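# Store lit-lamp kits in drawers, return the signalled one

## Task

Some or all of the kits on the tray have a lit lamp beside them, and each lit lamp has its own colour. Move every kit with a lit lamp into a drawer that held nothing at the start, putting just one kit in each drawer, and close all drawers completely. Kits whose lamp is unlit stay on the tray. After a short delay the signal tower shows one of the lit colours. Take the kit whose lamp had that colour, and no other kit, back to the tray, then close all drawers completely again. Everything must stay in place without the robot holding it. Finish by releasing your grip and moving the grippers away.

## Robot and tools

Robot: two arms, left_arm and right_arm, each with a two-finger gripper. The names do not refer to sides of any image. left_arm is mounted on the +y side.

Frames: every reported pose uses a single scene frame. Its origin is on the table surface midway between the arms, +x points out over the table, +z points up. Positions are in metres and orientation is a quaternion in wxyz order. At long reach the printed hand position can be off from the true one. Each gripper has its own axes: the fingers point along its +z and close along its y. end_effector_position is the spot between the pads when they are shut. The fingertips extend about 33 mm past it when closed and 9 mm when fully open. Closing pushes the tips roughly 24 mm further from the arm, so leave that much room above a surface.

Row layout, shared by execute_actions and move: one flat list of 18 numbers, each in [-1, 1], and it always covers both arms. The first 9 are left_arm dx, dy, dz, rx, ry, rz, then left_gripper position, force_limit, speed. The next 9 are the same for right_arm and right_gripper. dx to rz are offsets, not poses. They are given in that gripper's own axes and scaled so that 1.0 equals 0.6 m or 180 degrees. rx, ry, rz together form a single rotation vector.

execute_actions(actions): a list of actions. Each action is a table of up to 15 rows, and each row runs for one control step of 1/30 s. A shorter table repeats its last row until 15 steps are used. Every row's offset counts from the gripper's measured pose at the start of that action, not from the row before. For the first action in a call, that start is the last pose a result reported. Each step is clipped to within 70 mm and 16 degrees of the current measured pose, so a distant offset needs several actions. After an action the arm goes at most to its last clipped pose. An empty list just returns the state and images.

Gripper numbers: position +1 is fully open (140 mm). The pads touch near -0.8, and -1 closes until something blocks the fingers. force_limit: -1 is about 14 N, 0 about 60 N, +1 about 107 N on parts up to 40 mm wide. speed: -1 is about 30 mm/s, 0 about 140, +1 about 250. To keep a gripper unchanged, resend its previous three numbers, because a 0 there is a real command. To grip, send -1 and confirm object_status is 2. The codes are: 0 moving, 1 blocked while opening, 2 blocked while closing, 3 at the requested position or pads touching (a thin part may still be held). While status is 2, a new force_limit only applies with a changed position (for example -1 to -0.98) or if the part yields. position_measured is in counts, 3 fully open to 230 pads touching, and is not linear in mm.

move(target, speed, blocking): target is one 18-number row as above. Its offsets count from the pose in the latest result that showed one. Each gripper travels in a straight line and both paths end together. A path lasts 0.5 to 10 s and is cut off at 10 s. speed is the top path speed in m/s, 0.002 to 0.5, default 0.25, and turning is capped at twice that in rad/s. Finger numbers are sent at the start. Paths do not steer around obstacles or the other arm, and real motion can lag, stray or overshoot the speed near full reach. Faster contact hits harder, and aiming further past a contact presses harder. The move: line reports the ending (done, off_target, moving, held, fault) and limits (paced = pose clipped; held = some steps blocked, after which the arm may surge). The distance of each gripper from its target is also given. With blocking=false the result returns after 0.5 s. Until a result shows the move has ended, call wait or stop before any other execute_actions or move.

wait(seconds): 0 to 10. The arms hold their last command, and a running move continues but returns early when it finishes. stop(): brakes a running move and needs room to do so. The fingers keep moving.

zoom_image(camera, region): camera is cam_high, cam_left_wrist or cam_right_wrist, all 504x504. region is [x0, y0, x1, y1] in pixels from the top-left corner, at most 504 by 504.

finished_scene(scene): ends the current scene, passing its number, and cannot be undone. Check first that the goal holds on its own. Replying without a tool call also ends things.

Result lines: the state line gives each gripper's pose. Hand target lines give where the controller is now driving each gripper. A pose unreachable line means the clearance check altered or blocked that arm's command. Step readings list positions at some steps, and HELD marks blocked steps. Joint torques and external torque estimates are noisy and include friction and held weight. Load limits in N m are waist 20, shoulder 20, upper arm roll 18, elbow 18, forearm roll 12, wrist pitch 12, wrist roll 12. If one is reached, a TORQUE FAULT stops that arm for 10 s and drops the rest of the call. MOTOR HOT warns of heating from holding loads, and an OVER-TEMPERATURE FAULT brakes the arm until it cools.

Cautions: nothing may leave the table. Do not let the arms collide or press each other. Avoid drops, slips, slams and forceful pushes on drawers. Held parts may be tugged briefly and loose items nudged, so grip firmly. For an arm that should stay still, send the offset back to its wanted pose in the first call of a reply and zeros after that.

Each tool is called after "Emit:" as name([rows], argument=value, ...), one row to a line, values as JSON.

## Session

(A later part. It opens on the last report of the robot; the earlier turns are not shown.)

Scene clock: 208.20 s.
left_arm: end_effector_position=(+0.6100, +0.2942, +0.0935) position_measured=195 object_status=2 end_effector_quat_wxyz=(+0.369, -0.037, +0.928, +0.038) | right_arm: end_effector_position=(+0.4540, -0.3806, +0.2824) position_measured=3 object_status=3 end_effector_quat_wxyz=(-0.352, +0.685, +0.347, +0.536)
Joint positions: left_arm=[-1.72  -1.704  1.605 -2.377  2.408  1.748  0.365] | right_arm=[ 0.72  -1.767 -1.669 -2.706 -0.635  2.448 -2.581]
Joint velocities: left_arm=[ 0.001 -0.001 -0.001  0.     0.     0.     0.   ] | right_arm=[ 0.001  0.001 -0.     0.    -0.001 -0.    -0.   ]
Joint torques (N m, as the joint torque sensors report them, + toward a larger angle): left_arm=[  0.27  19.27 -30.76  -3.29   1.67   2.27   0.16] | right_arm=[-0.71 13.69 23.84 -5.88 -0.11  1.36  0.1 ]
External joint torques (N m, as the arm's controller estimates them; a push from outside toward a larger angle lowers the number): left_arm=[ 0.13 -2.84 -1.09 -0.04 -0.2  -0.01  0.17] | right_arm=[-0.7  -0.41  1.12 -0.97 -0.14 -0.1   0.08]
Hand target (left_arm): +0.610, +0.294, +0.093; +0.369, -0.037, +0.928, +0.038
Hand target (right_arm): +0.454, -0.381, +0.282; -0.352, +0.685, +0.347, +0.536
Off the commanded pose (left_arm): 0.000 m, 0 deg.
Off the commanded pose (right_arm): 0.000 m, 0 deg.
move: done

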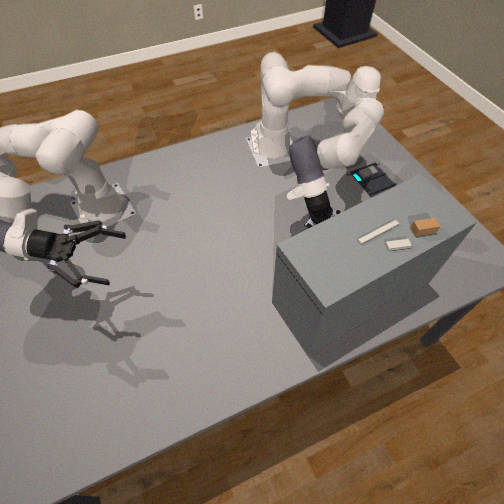

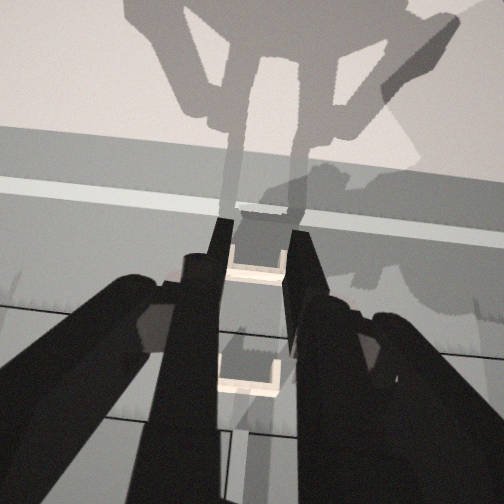

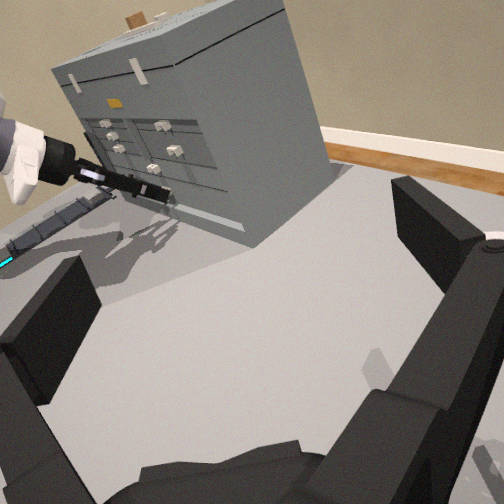

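Emit:
move(target=[0.171,0.006,-0.158,0,0,0,-0.98,0.4,0,0,0,0,0,0,0,1,0,0], speed=0.07)

Emit:
move(target=[0,0,0,0,0,0,-0.2,0,0,0,0,0,0,0,0,1,0,0])

Emit:
move(target=[-0.03,0,-0.16,0,0,0,-0.2,0,0,0,0,0,0,0,0,1,0,0])

Scene clock: 212.47 s.
left_arm: end_effector_position=(+0.4691, +0.2781, +0.0910) position_measured=195 object_status=2 end_effector_quat_wxyz=(+0.367, -0.029, +0.929, +0.031) | right_arm: end_effector_position=(+0.4540, -0.3806, +0.2824) position_measured=3 object_status=3 end_effector_quat_wxyz=(-0.352, +0.685, +0.347, +0.536)
Joint positions: left_arm=[-1.469 -1.648  1.646 -2.802  2.409  1.668  0.226] | right_arm=[ 0.72  -1.767 -1.669 -2.706 -0.635  2.448 -2.581]
Joint velocities: left_arm=[-0.     0.009  0.001 -0.005  0.001  0.    -0.023] | right_arm=[ 0.     0.001  0.     0.     0.    -0.    -0.001]
Joint torques (N m, as the joint torque sensors report them, + toward a larger angle): left_arm=[  5.76  16.05 -26.31  -3.66   2.47   0.54   0.29] | right_arm=[-0.42 13.85 23.59 -5.96 -0.07  1.34  0.11]
External joint torques (N m, as the arm's controller estimates them; a push from outside toward a larger angle lowers the number): left_arm=[ 5.75  1.7  -3.34 -1.08  0.43 -1.56  0.31] | right_arm=[-0.36 -0.26  0.84 -1.07 -0.1  -0.12  0.09]
Hand target (left_arm): +0.471, +0.288, +0.093; +0.369, -0.036, +0.928, +0.039
Hand target (right_arm): +0.454, -0.381, +0.282; -0.352, +0.685, +0.347, +0.536
Off the commanded pose (left_arm): 0.006 m, 1 deg.
Off the commanded pose (right_arm): 0.000 m, 0 deg.
move: off_target (left_arm)

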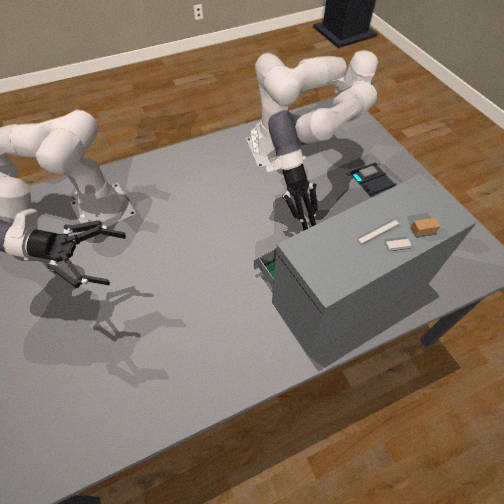

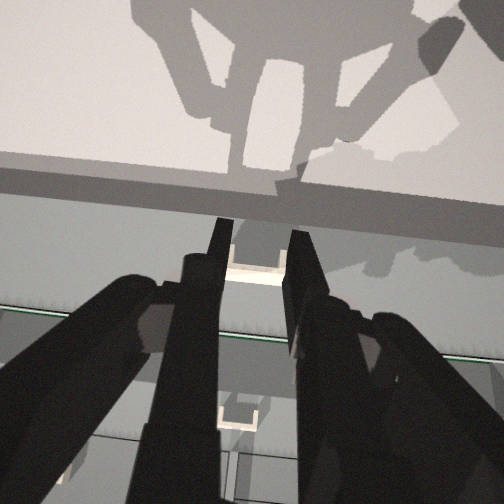

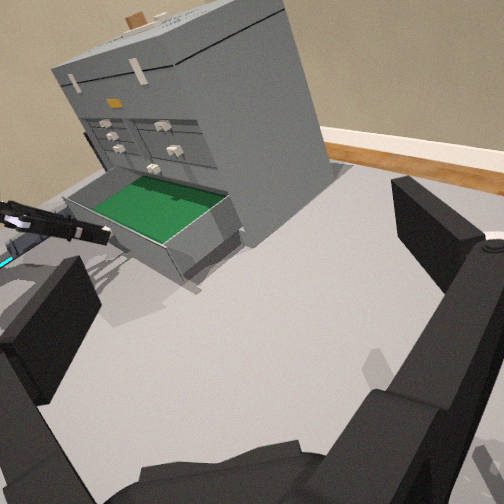

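Scene clock: 212.97 s.
left_arm: end_effector_position=(+0.4690, +0.2779, +0.0909) position_measured=154 object_status=3 end_effector_quat_wxyz=(+0.367, -0.029, +0.929, +0.030) | right_arm: end_effector_position=(+0.4540, -0.3806, +0.2824) position_measured=3 object_status=3 end_effector_quat_wxyz=(-0.352, +0.685, +0.347, +0.536)
Joint positions: left_arm=[-1.469 -1.648  1.647 -2.802  2.409  1.668  0.225] | right_arm=[ 0.72  -1.767 -1.669 -2.706 -0.635  2.448 -2.581]
Joint velocities: left_arm=[ 0.001 -0.     0.     0.001 -0.001 -0.    -0.001] | right_arm=[ 0.001  0.002  0.002 -0.001  0.001 -0.    -0.   ]
Joint torques (N m, as the joint torque sensors report them, + toward a larger angle): left_arm=[  0.44  12.9  -23.92  -3.04   1.79   2.13   0.1 ] | right_arm=[-0.35 14.06 23.77 -5.95 -0.11  1.35  0.1 ]
External joint torques (N m, as the arm's controller estimates them; a push from outside toward a larger angle lowers the number): left_arm=[ 0.32 -1.49 -0.95 -0.43 -0.25  0.04  0.12] | right_arm=[-0.35 -0.06  0.99 -1.01 -0.14 -0.11  0.08]
Hand target (left_arm): +0.469, +0.278, +0.091; +0.367, -0.029, +0.929, +0.031
Hand target (right_arm): +0.454, -0.381, +0.282; -0.352, +0.685, +0.347, +0.536
Off the commanded pose (left_arm): 0.000 m, 0 deg.
Off the commanded pose (right_arm): 0.000 m, 0 deg.
move: done

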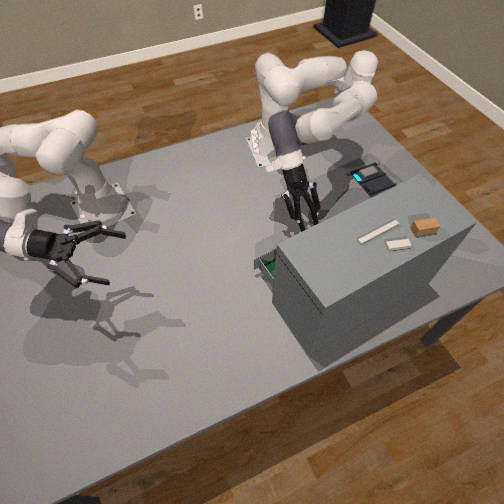

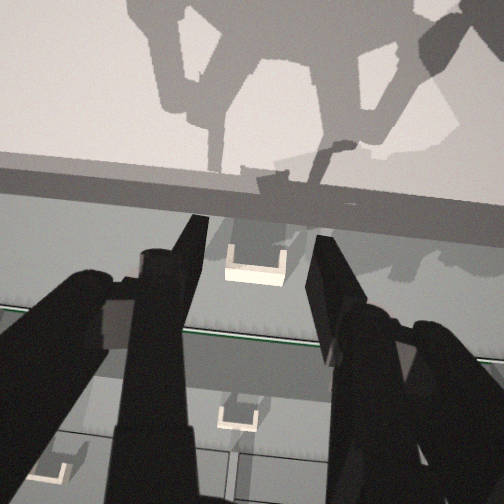

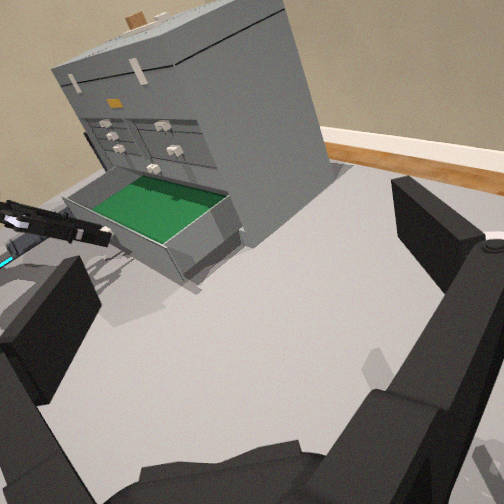

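Scene clock: 214.07 s.
left_arm: end_effector_position=(+0.4192, +0.2724, +0.1763) position_measured=154 object_status=3 end_effector_quat_wxyz=(+0.368, -0.032, +0.929, +0.026) | right_arm: end_effector_position=(+0.4540, -0.3806, +0.2824) position_measured=3 object_status=3 end_effector_quat_wxyz=(-0.352, +0.685, +0.347, +0.536)
Joint positions: left_arm=[-1.431 -1.695  1.327 -2.933  2.11   1.518  0.23 ] | right_arm=[ 0.72  -1.767 -1.669 -2.706 -0.635  2.448 -2.581]
Joint velocities: left_arm=[ 0.001  0.    -0.001 -0.001 -0.006 -0.01  -0.001] | right_arm=[-0.001 -0.001  0.001 -0.001  0.     0.    -0.   ]
Joint torques (N m, as the joint torque sensors report them, + toward a larger angle): left_arm=[ -1.38  12.08 -21.65   3.41   1.06   1.71   0.07] | right_arm=[-0.4  13.91 23.71 -5.76 -0.08  1.33  0.13]
External joint torques (N m, as the arm's controller estimates them; a push from outside toward a larger angle lowers the number): left_arm=[-1.4  -1.32 -1.73 -0.17 -1.21 -0.42  0.09] | right_arm=[-0.34 -0.18  0.95 -0.81 -0.11 -0.13  0.11]
Hand target (left_arm): +0.418, +0.272, +0.175; +0.366, -0.031, +0.930, +0.028
Hand target (right_arm): +0.454, -0.381, +0.282; -0.352, +0.685, +0.347, +0.536
Off the commanded pose (left_arm): 0.004 m, 1 deg.
Off the commanded pose (right_arm): 0.000 m, 0 deg.
move: off_target (left_arm)

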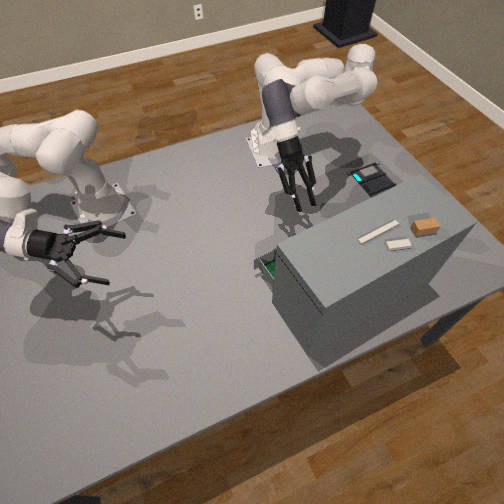

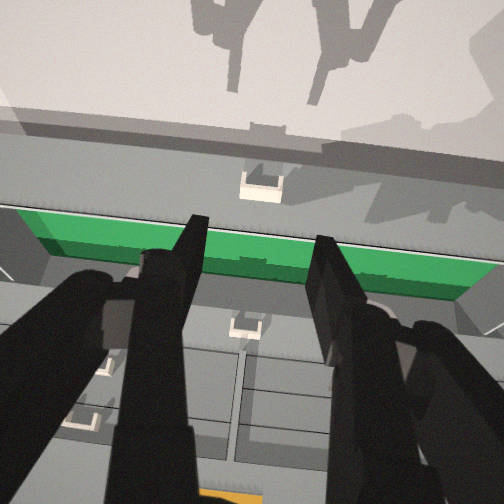

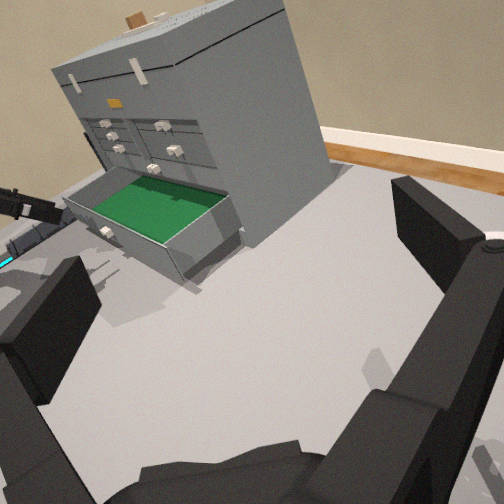

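Emit:
move(target=[0.178,0.718,-0.103,-0.172,0.2,-0.45,-0.2,0,0,0,0,0,0,0,0,1,0,0], speed=0.35)

Emit:
move(target=[0,0,0.165,0,0,0,-0.2,0,0,0,0,0,0,0,0,1,0,0])

Scene clock: 220.37 s.
left_arm: end_effector_position=(+0.2669, +0.7002, +0.1569) position_measured=154 object_status=3 end_effector_quat_wxyz=(+0.000, +0.698, -0.716, -0.015) | right_arm: end_effector_position=(+0.4540, -0.3806, +0.2824) position_measured=3 object_status=3 end_effector_quat_wxyz=(-0.352, +0.685, +0.347, +0.536)
Joint positions: left_arm=[-0.814 -1.659  1.194 -2.308  1.398  1.209 -0.099] | right_arm=[ 0.72  -1.767 -1.669 -2.706 -0.635  2.448 -2.581]
Joint velocities: left_arm=[-0.001  0.002  0.002  0.001 -0.007 -0.005 -0.025] | right_arm=[ 0.001 -0.002  0.001  0.001 -0.002  0.    -0.001]
Joint torques (N m, as the joint torque sensors report them, + toward a larger angle): left_arm=[  0.17  24.17 -27.65   3.43  -0.51   2.06  -0.06] | right_arm=[-0.37 13.88 23.7  -6.   -0.09  1.34  0.12]
External joint torques (N m, as the arm's controller estimates them; a push from outside toward a larger angle lowers the number): left_arm=[ 0.14 -0.13 -0.01  1.32 -1.32 -0.39 -0.06] | right_arm=[-0.39 -0.18  0.98 -1.08 -0.12 -0.13  0.1 ]
Hand target (left_arm): +0.265, +0.699, +0.156; +0.004, +0.702, -0.712, -0.016
Hand target (right_arm): +0.454, -0.381, +0.282; -0.352, +0.685, +0.347, +0.536
Off the commanded pose (left_arm): 0.008 m, 2 deg.
Off the commanded pose (right_arm): 0.000 m, 0 deg.
move: off_target (left_arm)

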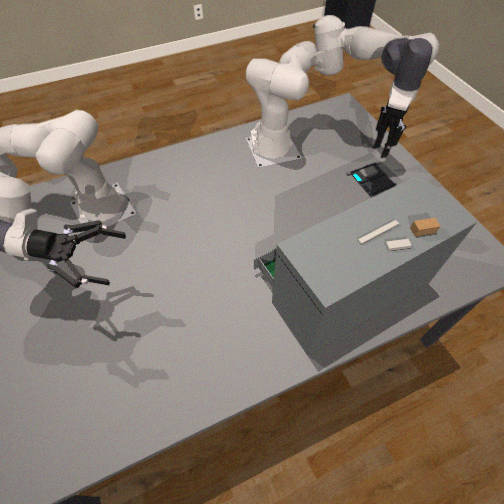

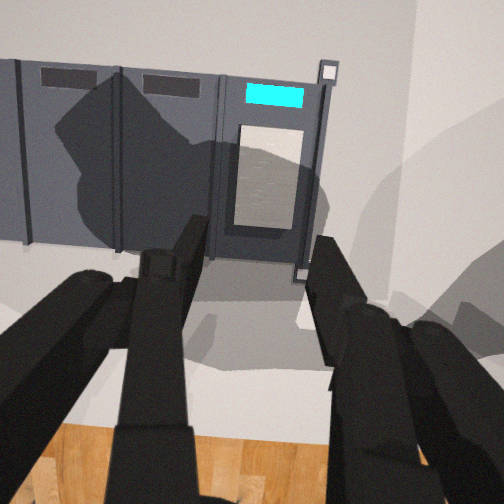

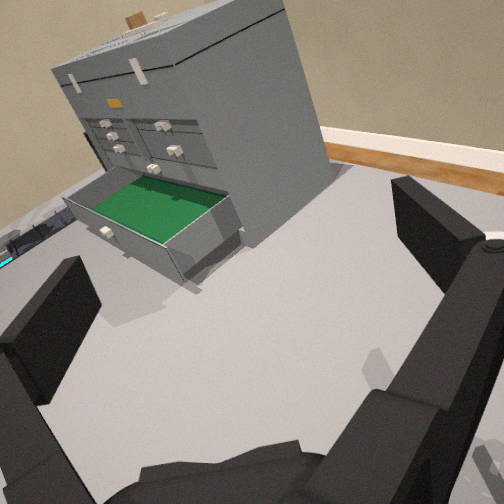

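Scene clock: 221.40 s.
left_arm: end_effector_position=(+0.2632, +0.7016, +0.0569) position_measured=154 object_status=3 end_effector_quat_wxyz=(+0.003, +0.700, -0.714, -0.018) | right_arm: end_effector_position=(+0.4540, -0.3806, +0.2824) position_measured=3 object_status=3 end_effector_quat_wxyz=(-0.352, +0.685, +0.347, +0.536)
Joint positions: left_arm=[-0.737 -1.754  1.415 -2.389  1.603  1.299 -0.079] | right_arm=[ 0.72  -1.767 -1.669 -2.706 -0.635  2.448 -2.581]
Joint velocities: left_arm=[-0.     0.     0.001 -0.002  0.005  0.006  0.008] | right_arm=[ 0.001  0.001 -0.001  0.001 -0.    -0.    -0.001]
Joint torques (N m, as the joint torque sensors report them, + toward a larger angle): left_arm=[  2.2   18.54 -28.12  -3.25   1.89   2.77   0.38] | right_arm=[-0.36 13.81 23.77 -5.78 -0.09  1.35  0.14]
External joint torques (N m, as the arm's controller estimates them; a push from outside toward a larger angle lowers the number): left_arm=[ 2.33 -3.72 -0.28 -1.27  1.08  0.36  0.38] | right_arm=[-0.45 -0.29  1.06 -0.8  -0.12 -0.1   0.12]
Hand target (left_arm): +0.264, +0.702, +0.056; +0.001, +0.699, -0.715, -0.018
Hand target (right_arm): +0.454, -0.381, +0.282; -0.352, +0.685, +0.347, +0.536
Off the commanded pose (left_arm): 0.002 m, 1 deg.
Off the commanded pose (right_arm): 0.000 m, 0 deg.
move: done

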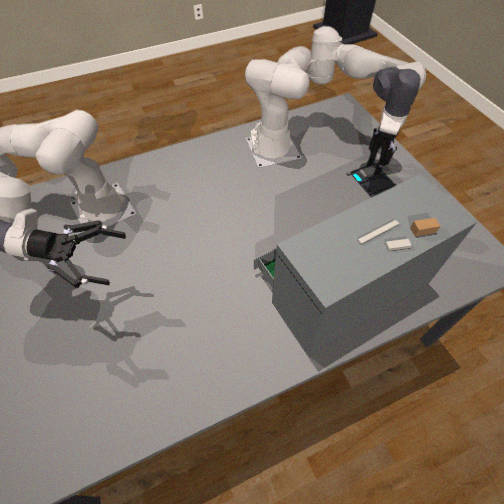

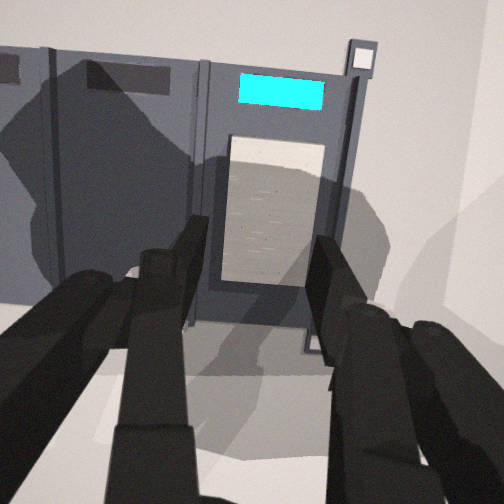

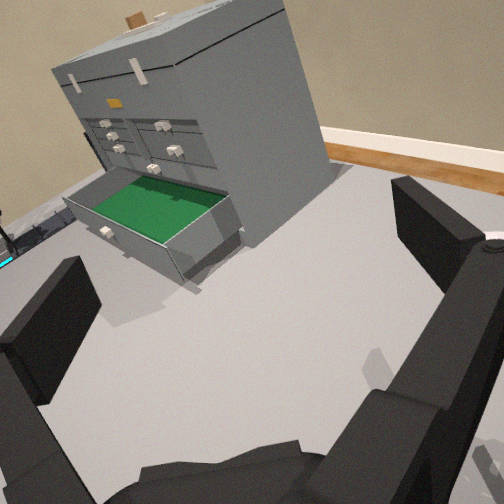

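Emit:
move(target=[0.02,0.005,0,0,0,0,-0.2,0,0,0,0,0,0,0,0,1,0,0], speed=0.04)

Emit:
move(target=[0,0,0,0,0,0,-1,0,0,0,0,0,0,0,0,1,0,0])

Emit:
move(target=[0,0,-0.23,0,0,0,-1,0,0,0,0,0,0,0,0,1,0,0])

Emit:
move(target=[0.675,-0.48,0,0.05,-0.05,0.47,-1,0,0,0,0,0,0,0,0,1,0,0], speed=0.3)

Scene clock: 224.83 s.
left_arm: end_effector_position=(+0.2614, +0.6921, +0.0577) position_measured=154 object_status=3 end_effector_quat_wxyz=(+0.001, +0.698, -0.716, -0.019) | right_arm: end_effector_position=(+0.4540, -0.3806, +0.2824) position_measured=3 object_status=3 end_effector_quat_wxyz=(-0.352, +0.685, +0.347, +0.536)
Joint positions: left_arm=[-0.726 -1.754  1.415 -2.42   1.601  1.3   -0.092] | right_arm=[ 0.72  -1.767 -1.669 -2.706 -0.635  2.448 -2.581]
Joint velocities: left_arm=[ 0.003 -0.     0.001 -0.001 -0.003 -0.    -0.015] | right_arm=[ 0.     0.001  0.    -0.     0.002 -0.    -0.001]
Joint torques (N m, as the joint torque sensors report them, + toward a larger angle): left_arm=[  1.8   18.79 -26.73  -2.26  -0.43   2.04  -0.09] | right_arm=[-0.52 13.72 23.71 -5.88 -0.09  1.35  0.11]
External joint torques (N m, as the arm's controller estimates them; a push from outside toward a larger angle lowers the number): left_arm=[ 1.77 -2.81  0.77 -0.57 -1.28 -0.38 -0.09] | right_arm=[-0.49 -0.39  0.98 -0.99 -0.13 -0.12  0.09]
Hand target (left_arm): +0.260, +0.690, +0.057; +0.003, +0.700, -0.714, -0.018
Hand target (right_arm): +0.454, -0.381, +0.282; -0.352, +0.685, +0.347, +0.536
Off the commanded pose (left_arm): 0.003 m, 1 deg.
Off the commanded pose (right_arm): 0.000 m, 0 deg.
move: done

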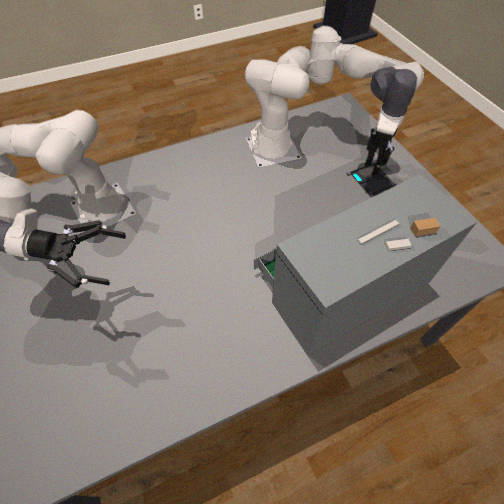

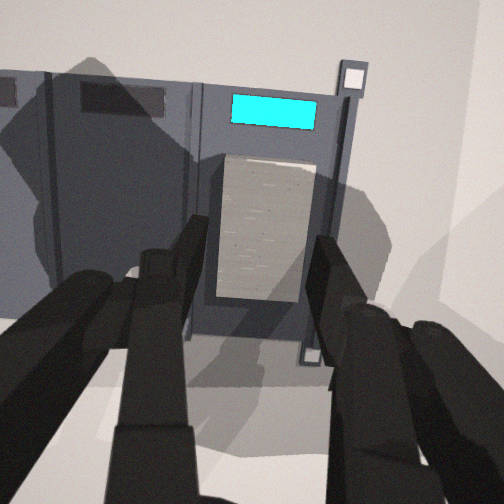

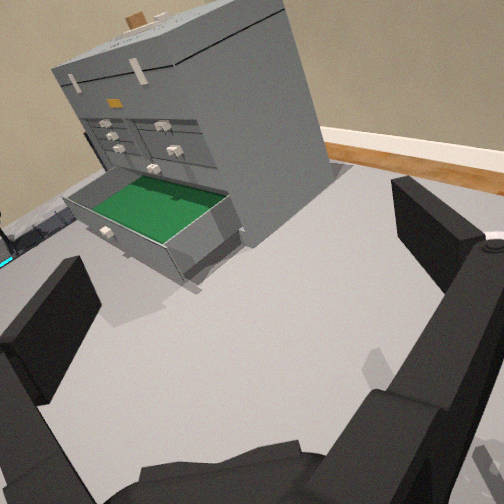

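Scene clock: 225.40 s.
left_arm: end_effector_position=(+0.2614, +0.6921, +0.0577) position_measured=233 object_status=3 end_effector_quat_wxyz=(+0.001, +0.698, -0.716, -0.019) | right_arm: end_effector_position=(+0.4540, -0.3806, +0.2824) position_measured=3 object_status=3 end_effector_quat_wxyz=(-0.352, +0.685, +0.347, +0.536)
Joint positions: left_arm=[-0.726 -1.754  1.415 -2.42   1.601  1.3   -0.092] | right_arm=[ 0.72  -1.767 -1.669 -2.706 -0.635  2.448 -2.581]
Joint velocities: left_arm=[ 0.001 -0.    -0.001  0.001 -0.    -0.     0.   ] | right_arm=[-0.     0.001  0.001 -0.     0.001  0.     0.002]
Joint torques (N m, as the joint torque sensors report them, + toward a larger angle): left_arm=[  0.31  18.96 -28.66  -1.79   0.67   2.39   0.03] | right_arm=[-0.45 13.89 23.54 -5.81 -0.12  1.37  0.12]
External joint torques (N m, as the arm's controller estimates them; a push from outside toward a larger angle lowers the number): left_arm=[ 0.17 -2.66 -1.06 -0.16 -0.2  -0.03  0.03] | right_arm=[-0.43 -0.2   0.81 -0.93 -0.15 -0.1   0.1 ]
Hand target (left_arm): +0.261, +0.692, +0.058; +0.001, +0.698, -0.716, -0.019
Hand target (right_arm): +0.454, -0.381, +0.282; -0.352, +0.685, +0.347, +0.536
Off the commanded pose (left_arm): 0.000 m, 0 deg.
Off the commanded pose (right_arm): 0.000 m, 0 deg.
move: done

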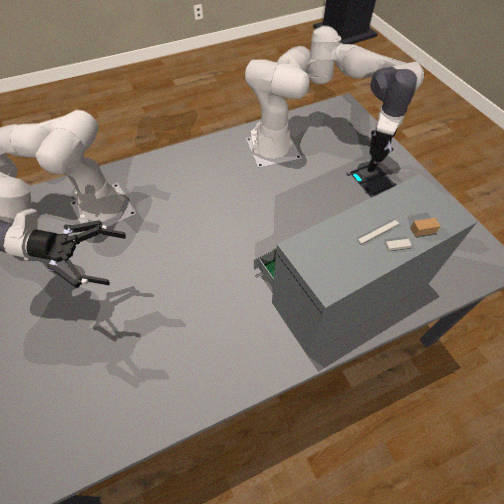

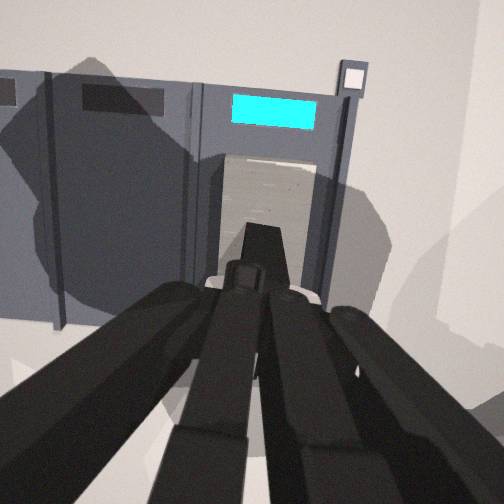

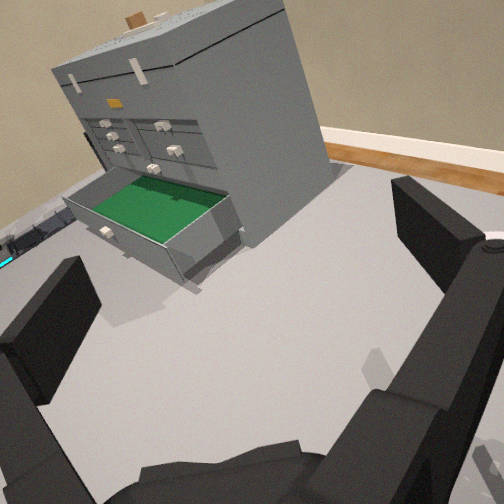

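Scene clock: 226.57 s.
left_arm: end_effector_position=(+0.2667, +0.6898, +0.1977) position_measured=233 object_status=3 end_effector_quat_wxyz=(-0.004, +0.696, -0.718, -0.016) | right_arm: end_effector_position=(+0.4540, -0.3806, +0.2824) position_measured=3 object_status=3 end_effector_quat_wxyz=(-0.352, +0.685, +0.347, +0.536)
Joint positions: left_arm=[-0.839 -1.609  1.11  -2.284  1.313  1.18  -0.118] | right_arm=[ 0.72  -1.767 -1.669 -2.706 -0.635  2.448 -2.581]
Joint velocities: left_arm=[ 0.     0.005  0.001 -0.001 -0.009 -0.003 -0.005] | right_arm=[-0.    -0.001  0.002  0.    -0.    -0.     0.001]
Joint torques (N m, as the joint torque sensors report them, + toward a larger angle): left_arm=[ -1.16  23.67 -28.88   4.6   -0.39   2.01  -0.04] | right_arm=[-0.42 13.66 23.93 -6.13 -0.09  1.38  0.11]
External joint torques (N m, as the arm's controller estimates them; a push from outside toward a larger angle lowers the number): left_arm=[-1.09 -0.83 -1.88  0.92 -1.2  -0.44 -0.04] | right_arm=[-0.43 -0.41  1.19 -1.2  -0.12 -0.08  0.09]
Hand target (left_arm): +0.266, +0.689, +0.198; -0.001, +0.697, -0.716, -0.016
Hand target (right_arm): +0.454, -0.381, +0.282; -0.352, +0.685, +0.347, +0.536
Off the commanded pose (left_arm): 0.003 m, 1 deg.
Off the commanded pose (right_arm): 0.000 m, 0 deg.
move: done

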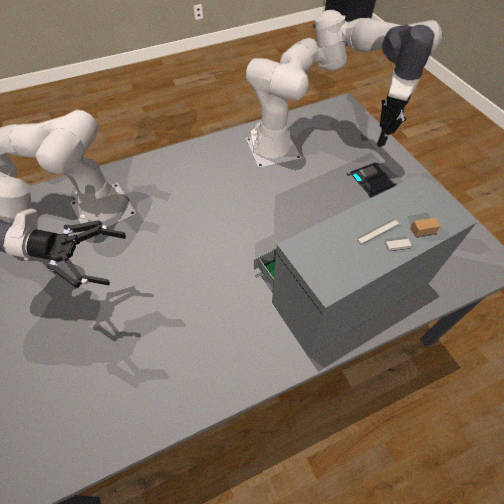

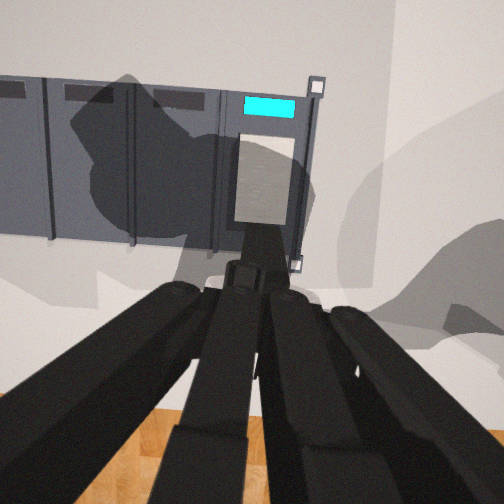

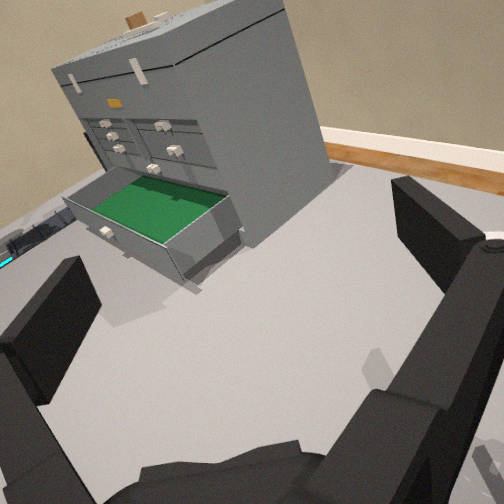

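Scene clock: 230.00 s.
left_arm: end_effector_position=(+0.5386, +0.2660, +0.1960) position_measured=233 object_status=3 end_effector_quat_wxyz=(+0.103, -0.034, +0.994, +0.006) | right_arm: end_effector_position=(+0.4540, -0.3806, +0.2824) position_measured=3 object_status=3 end_effector_quat_wxyz=(-0.352, +0.685, +0.347, +0.536)
Joint positions: left_arm=[-1.952 -1.519  1.228 -2.041  1.551  1.387  0.523] | right_arm=[ 0.72  -1.767 -1.669 -2.706 -0.635  2.448 -2.581]
Joint velocities: left_arm=[-0.002  0.     0.001  0.     0.     0.001  0.03 ] | right_arm=[ 0.001 -0.002  0.    -0.001  0.    -0.    -0.   ]
Joint torques (N m, as the joint torque sensors report them, + toward a larger angle): left_arm=[ -1.56  27.27 -30.66   4.65   2.11   3.07   0.4 ] | right_arm=[-0.38 13.97 23.72 -5.91 -0.13  1.36  0.1 ]
External joint torques (N m, as the arm's controller estimates them; a push from outside toward a larger angle lowers the number): left_arm=[-1.47 -2.18 -0.24  1.93  0.86  0.41  0.4 ] | right_arm=[-0.46 -0.08  1.01 -0.85 -0.16 -0.09  0.08]
Hand target (left_arm): +0.540, +0.265, +0.196; +0.104, -0.028, +0.994, +0.006
Hand target (right_arm): +0.454, -0.381, +0.282; -0.352, +0.685, +0.347, +0.536
Off the commanded pose (left_arm): 0.018 m, 2 deg.
Off the commanded pose (right_arm): 0.000 m, 0 deg.
move: off_target (left_arm)

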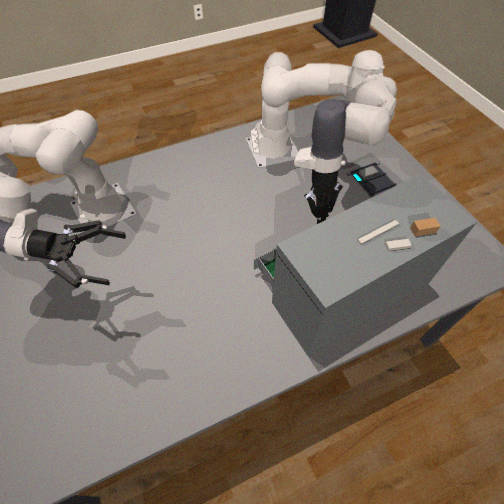

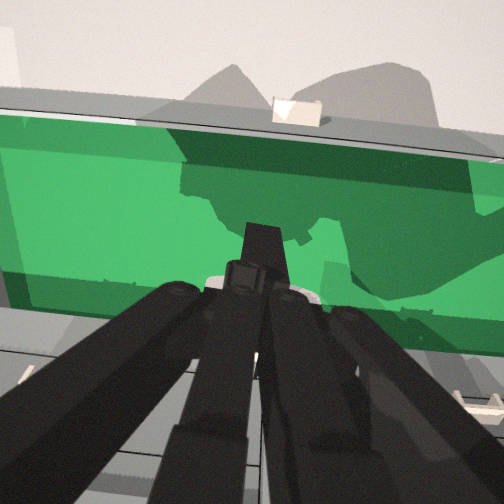

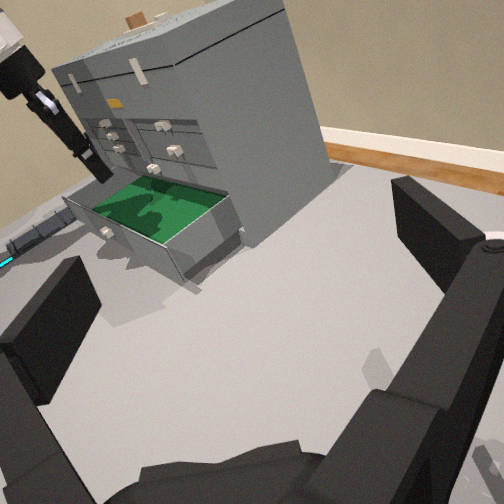

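Emit:
move(target=[0,0,-0.1,-0.05,0.05,-0.47,1,0,0,0,0,0,0,0,0,1,0,0])

Scene clock: 243.20 s.
left_arm: end_effector_position=(+0.5249, +0.2629, +0.2555) position_measured=3 object_status=3 end_effector_quat_wxyz=(-0.008, +0.691, -0.722, -0.005) | right_arm: end_effector_position=(+0.4540, -0.3806, +0.2824) position_measured=3 object_status=3 end_effector_quat_wxyz=(-0.352, +0.685, +0.347, +0.536)
Joint positions: left_arm=[-2.049 -1.245  1.262 -1.749  1.201  1.33  -0.839] | right_arm=[ 0.72  -1.767 -1.669 -2.706 -0.635  2.448 -2.581]
Joint velocities: left_arm=[ 0.    -0.     0.    -0.    -0.    -0.002 -0.032] | right_arm=[ 0.     0.    -0.     0.    -0.001 -0.     0.   ]
Joint torques (N m, as the joint torque sensors report them, + toward a larger angle): left_arm=[  1.45  29.25 -30.97   8.04   0.22   2.75  -0.18] | right_arm=[-0.45 13.8  23.79 -5.95 -0.09  1.32  0.13]
External joint torques (N m, as the arm's controller estimates them; a push from outside toward a larger angle lowers the number): left_arm=[ 1.44 -2.52 -1.88  0.9  -0.64  0.26 -0.18] | right_arm=[-0.52 -0.28  1.1  -0.96 -0.12 -0.13  0.11]
Hand target (left_arm): +0.525, +0.263, +0.256; -0.006, +0.698, -0.716, -0.004
Hand target (right_arm): +0.454, -0.381, +0.282; -0.352, +0.685, +0.347, +0.536
Off the commanded pose (left_arm): 0.003 m, 1 deg.
Off the commanded pose (right_arm): 0.000 m, 0 deg.
move: done

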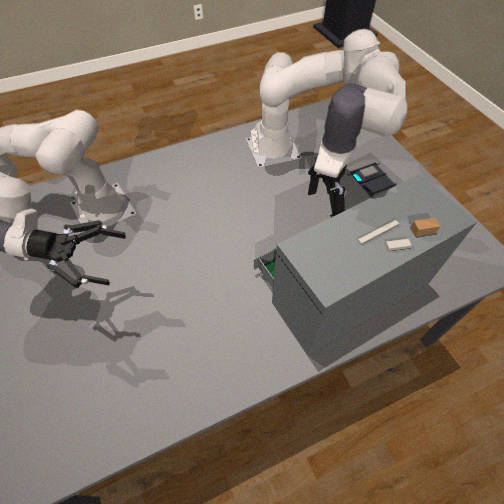

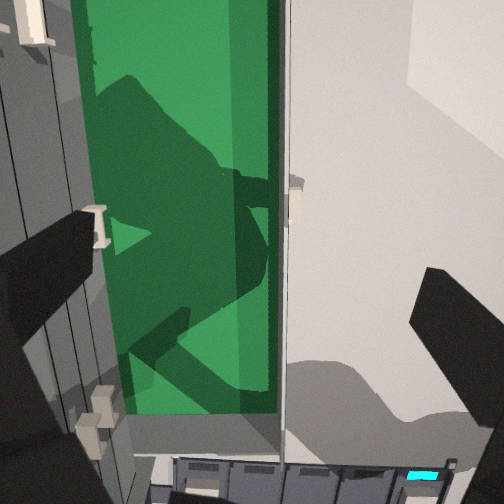

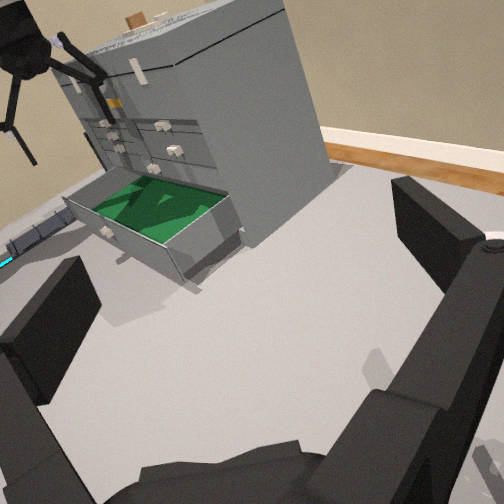

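Emit:
move(target=[-0.695,0.469,0.17,0,0,0,-0.2,0,0,0,0,0,0,0,0,1,0,0], speed=0.35)

Emit:
move(target=[0,0,0.125,0,0,0,-0.2,0,0,0,0,0,0,0,0,1,0,0], speed=0.12)

Scene clock: 248.43 s.
left_arm: end_effector_position=(+0.2618, +0.7035, +0.1565) position_measured=154 object_status=3 end_effector_quat_wxyz=(-0.002, +0.698, -0.716, -0.016) | right_arm: end_effector_position=(+0.4540, -0.3806, +0.2824) position_measured=3 object_status=3 end_effector_quat_wxyz=(-0.352, +0.685, +0.347, +0.536)
Joint positions: left_arm=[-0.819 -1.715  1.175 -2.315  1.431  1.159 -0.095] | right_arm=[ 0.72  -1.767 -1.669 -2.706 -0.635  2.448 -2.581]
Joint velocities: left_arm=[ 0.001 -0.001  0.001  0.001  0.     0.     0.029] | right_arm=[-0.001  0.    -0.001  0.    -0.002 -0.     0.   ]
Joint torques (N m, as the joint torque sensors report them, + toward a larger angle): left_arm=[  2.01  22.   -27.68   0.28   1.59   2.29   0.32] | right_arm=[-0.32 13.75 23.76 -5.89 -0.13  1.36  0.13]
External joint torques (N m, as the arm's controller estimates them; a push from outside toward a larger angle lowers the number): left_arm=[ 2.08 -2.66 -0.49 -0.79  0.79 -0.16  0.32] | right_arm=[-0.37 -0.36  1.07 -0.92 -0.16 -0.09  0.11]
Hand target (left_arm): +0.261, +0.705, +0.155; -0.002, +0.694, -0.719, -0.018
Hand target (right_arm): +0.454, -0.381, +0.282; -0.352, +0.685, +0.347, +0.536
Off the commanded pose (left_arm): 0.011 m, 2 deg.
Off the commanded pose (right_arm): 0.000 m, 0 deg.
move: off_target (left_arm)

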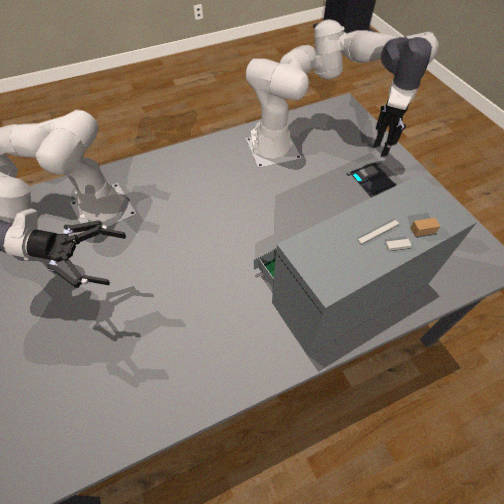

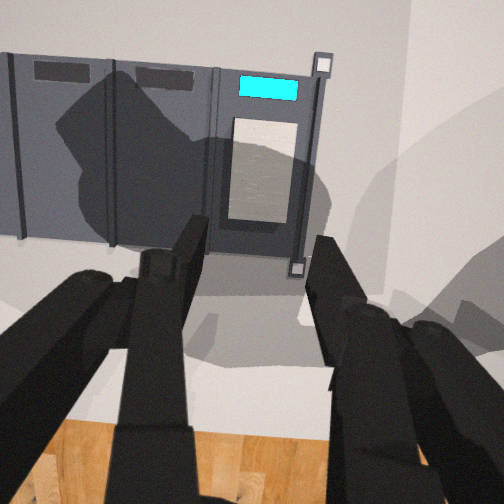

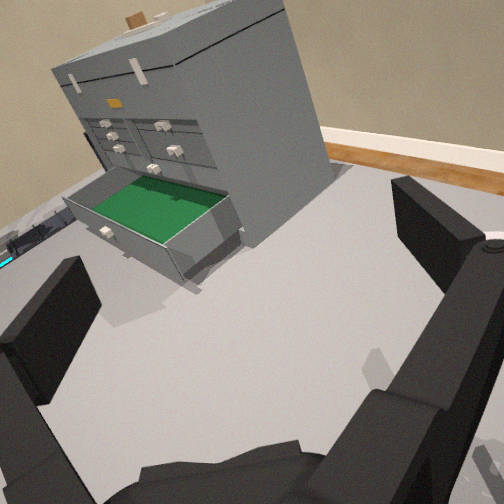

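Scene clock: 249.60 s.
left_arm: end_effector_position=(+0.2588, +0.7047, +0.0809) position_measured=154 object_status=3 end_effector_quat_wxyz=(+0.001, +0.700, -0.714, -0.019) | right_arm: end_effector_position=(+0.4540, -0.3806, +0.2824) position_measured=3 object_status=3 end_effector_quat_wxyz=(-0.352, +0.685, +0.347, +0.536)
Joint positions: left_arm=[-0.746 -1.772  1.349 -2.383  1.574  1.242 -0.075] | right_arm=[ 0.72  -1.767 -1.669 -2.706 -0.635  2.448 -2.581]
Joint velocities: left_arm=[ 0.    -0.     0.001  0.     0.004  0.011  0.008] | right_arm=[-0.    -0.001  0.001 -0.001  0.001  0.001  0.001]
Joint torques (N m, as the joint torque sensors report them, + toward a larger angle): left_arm=[  2.48  20.28 -27.9   -3.09   1.96   2.77   0.13] | right_arm=[-0.45 13.82 23.55 -5.85 -0.08  1.37  0.11]
External joint torques (N m, as the arm's controller estimates them; a push from outside toward a larger angle lowers the number): left_arm=[ 2.53 -2.45 -0.33 -1.55  1.14  0.35  0.13] | right_arm=[-0.52 -0.25  0.81 -0.84 -0.11 -0.09  0.09]
Hand target (left_arm): +0.260, +0.705, +0.080; -0.001, +0.698, -0.716, -0.018
Hand target (right_arm): +0.454, -0.381, +0.282; -0.352, +0.685, +0.347, +0.536
Off the commanded pose (left_arm): 0.002 m, 1 deg.
Off the commanded pose (right_arm): 0.000 m, 0 deg.
joint sent to its limit (left arm) — the command would take joint 2 (shoulder) past its lower limit, so that joint was sent only as far as its limit.
move: done

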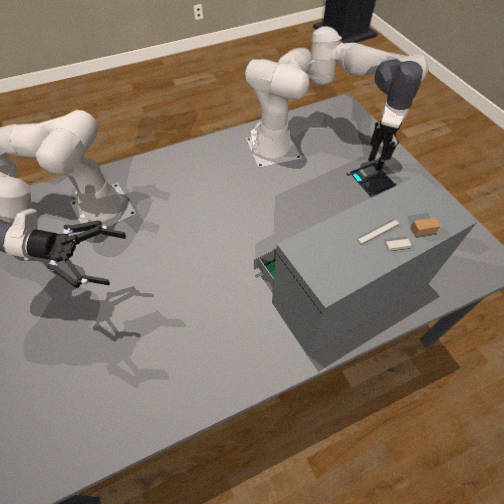

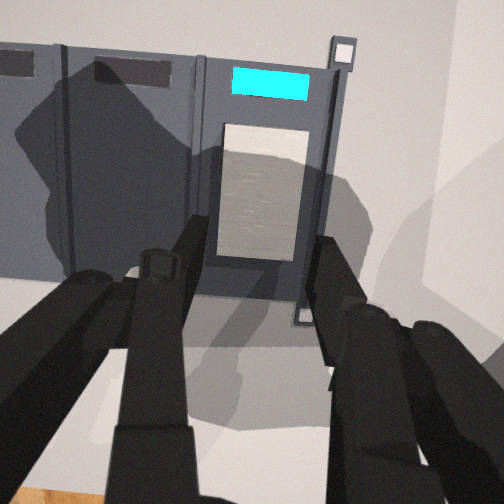

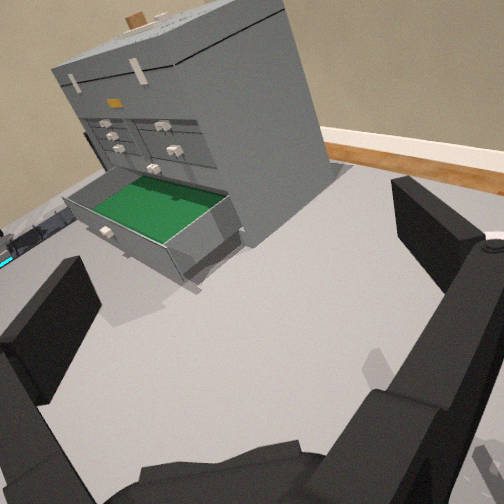

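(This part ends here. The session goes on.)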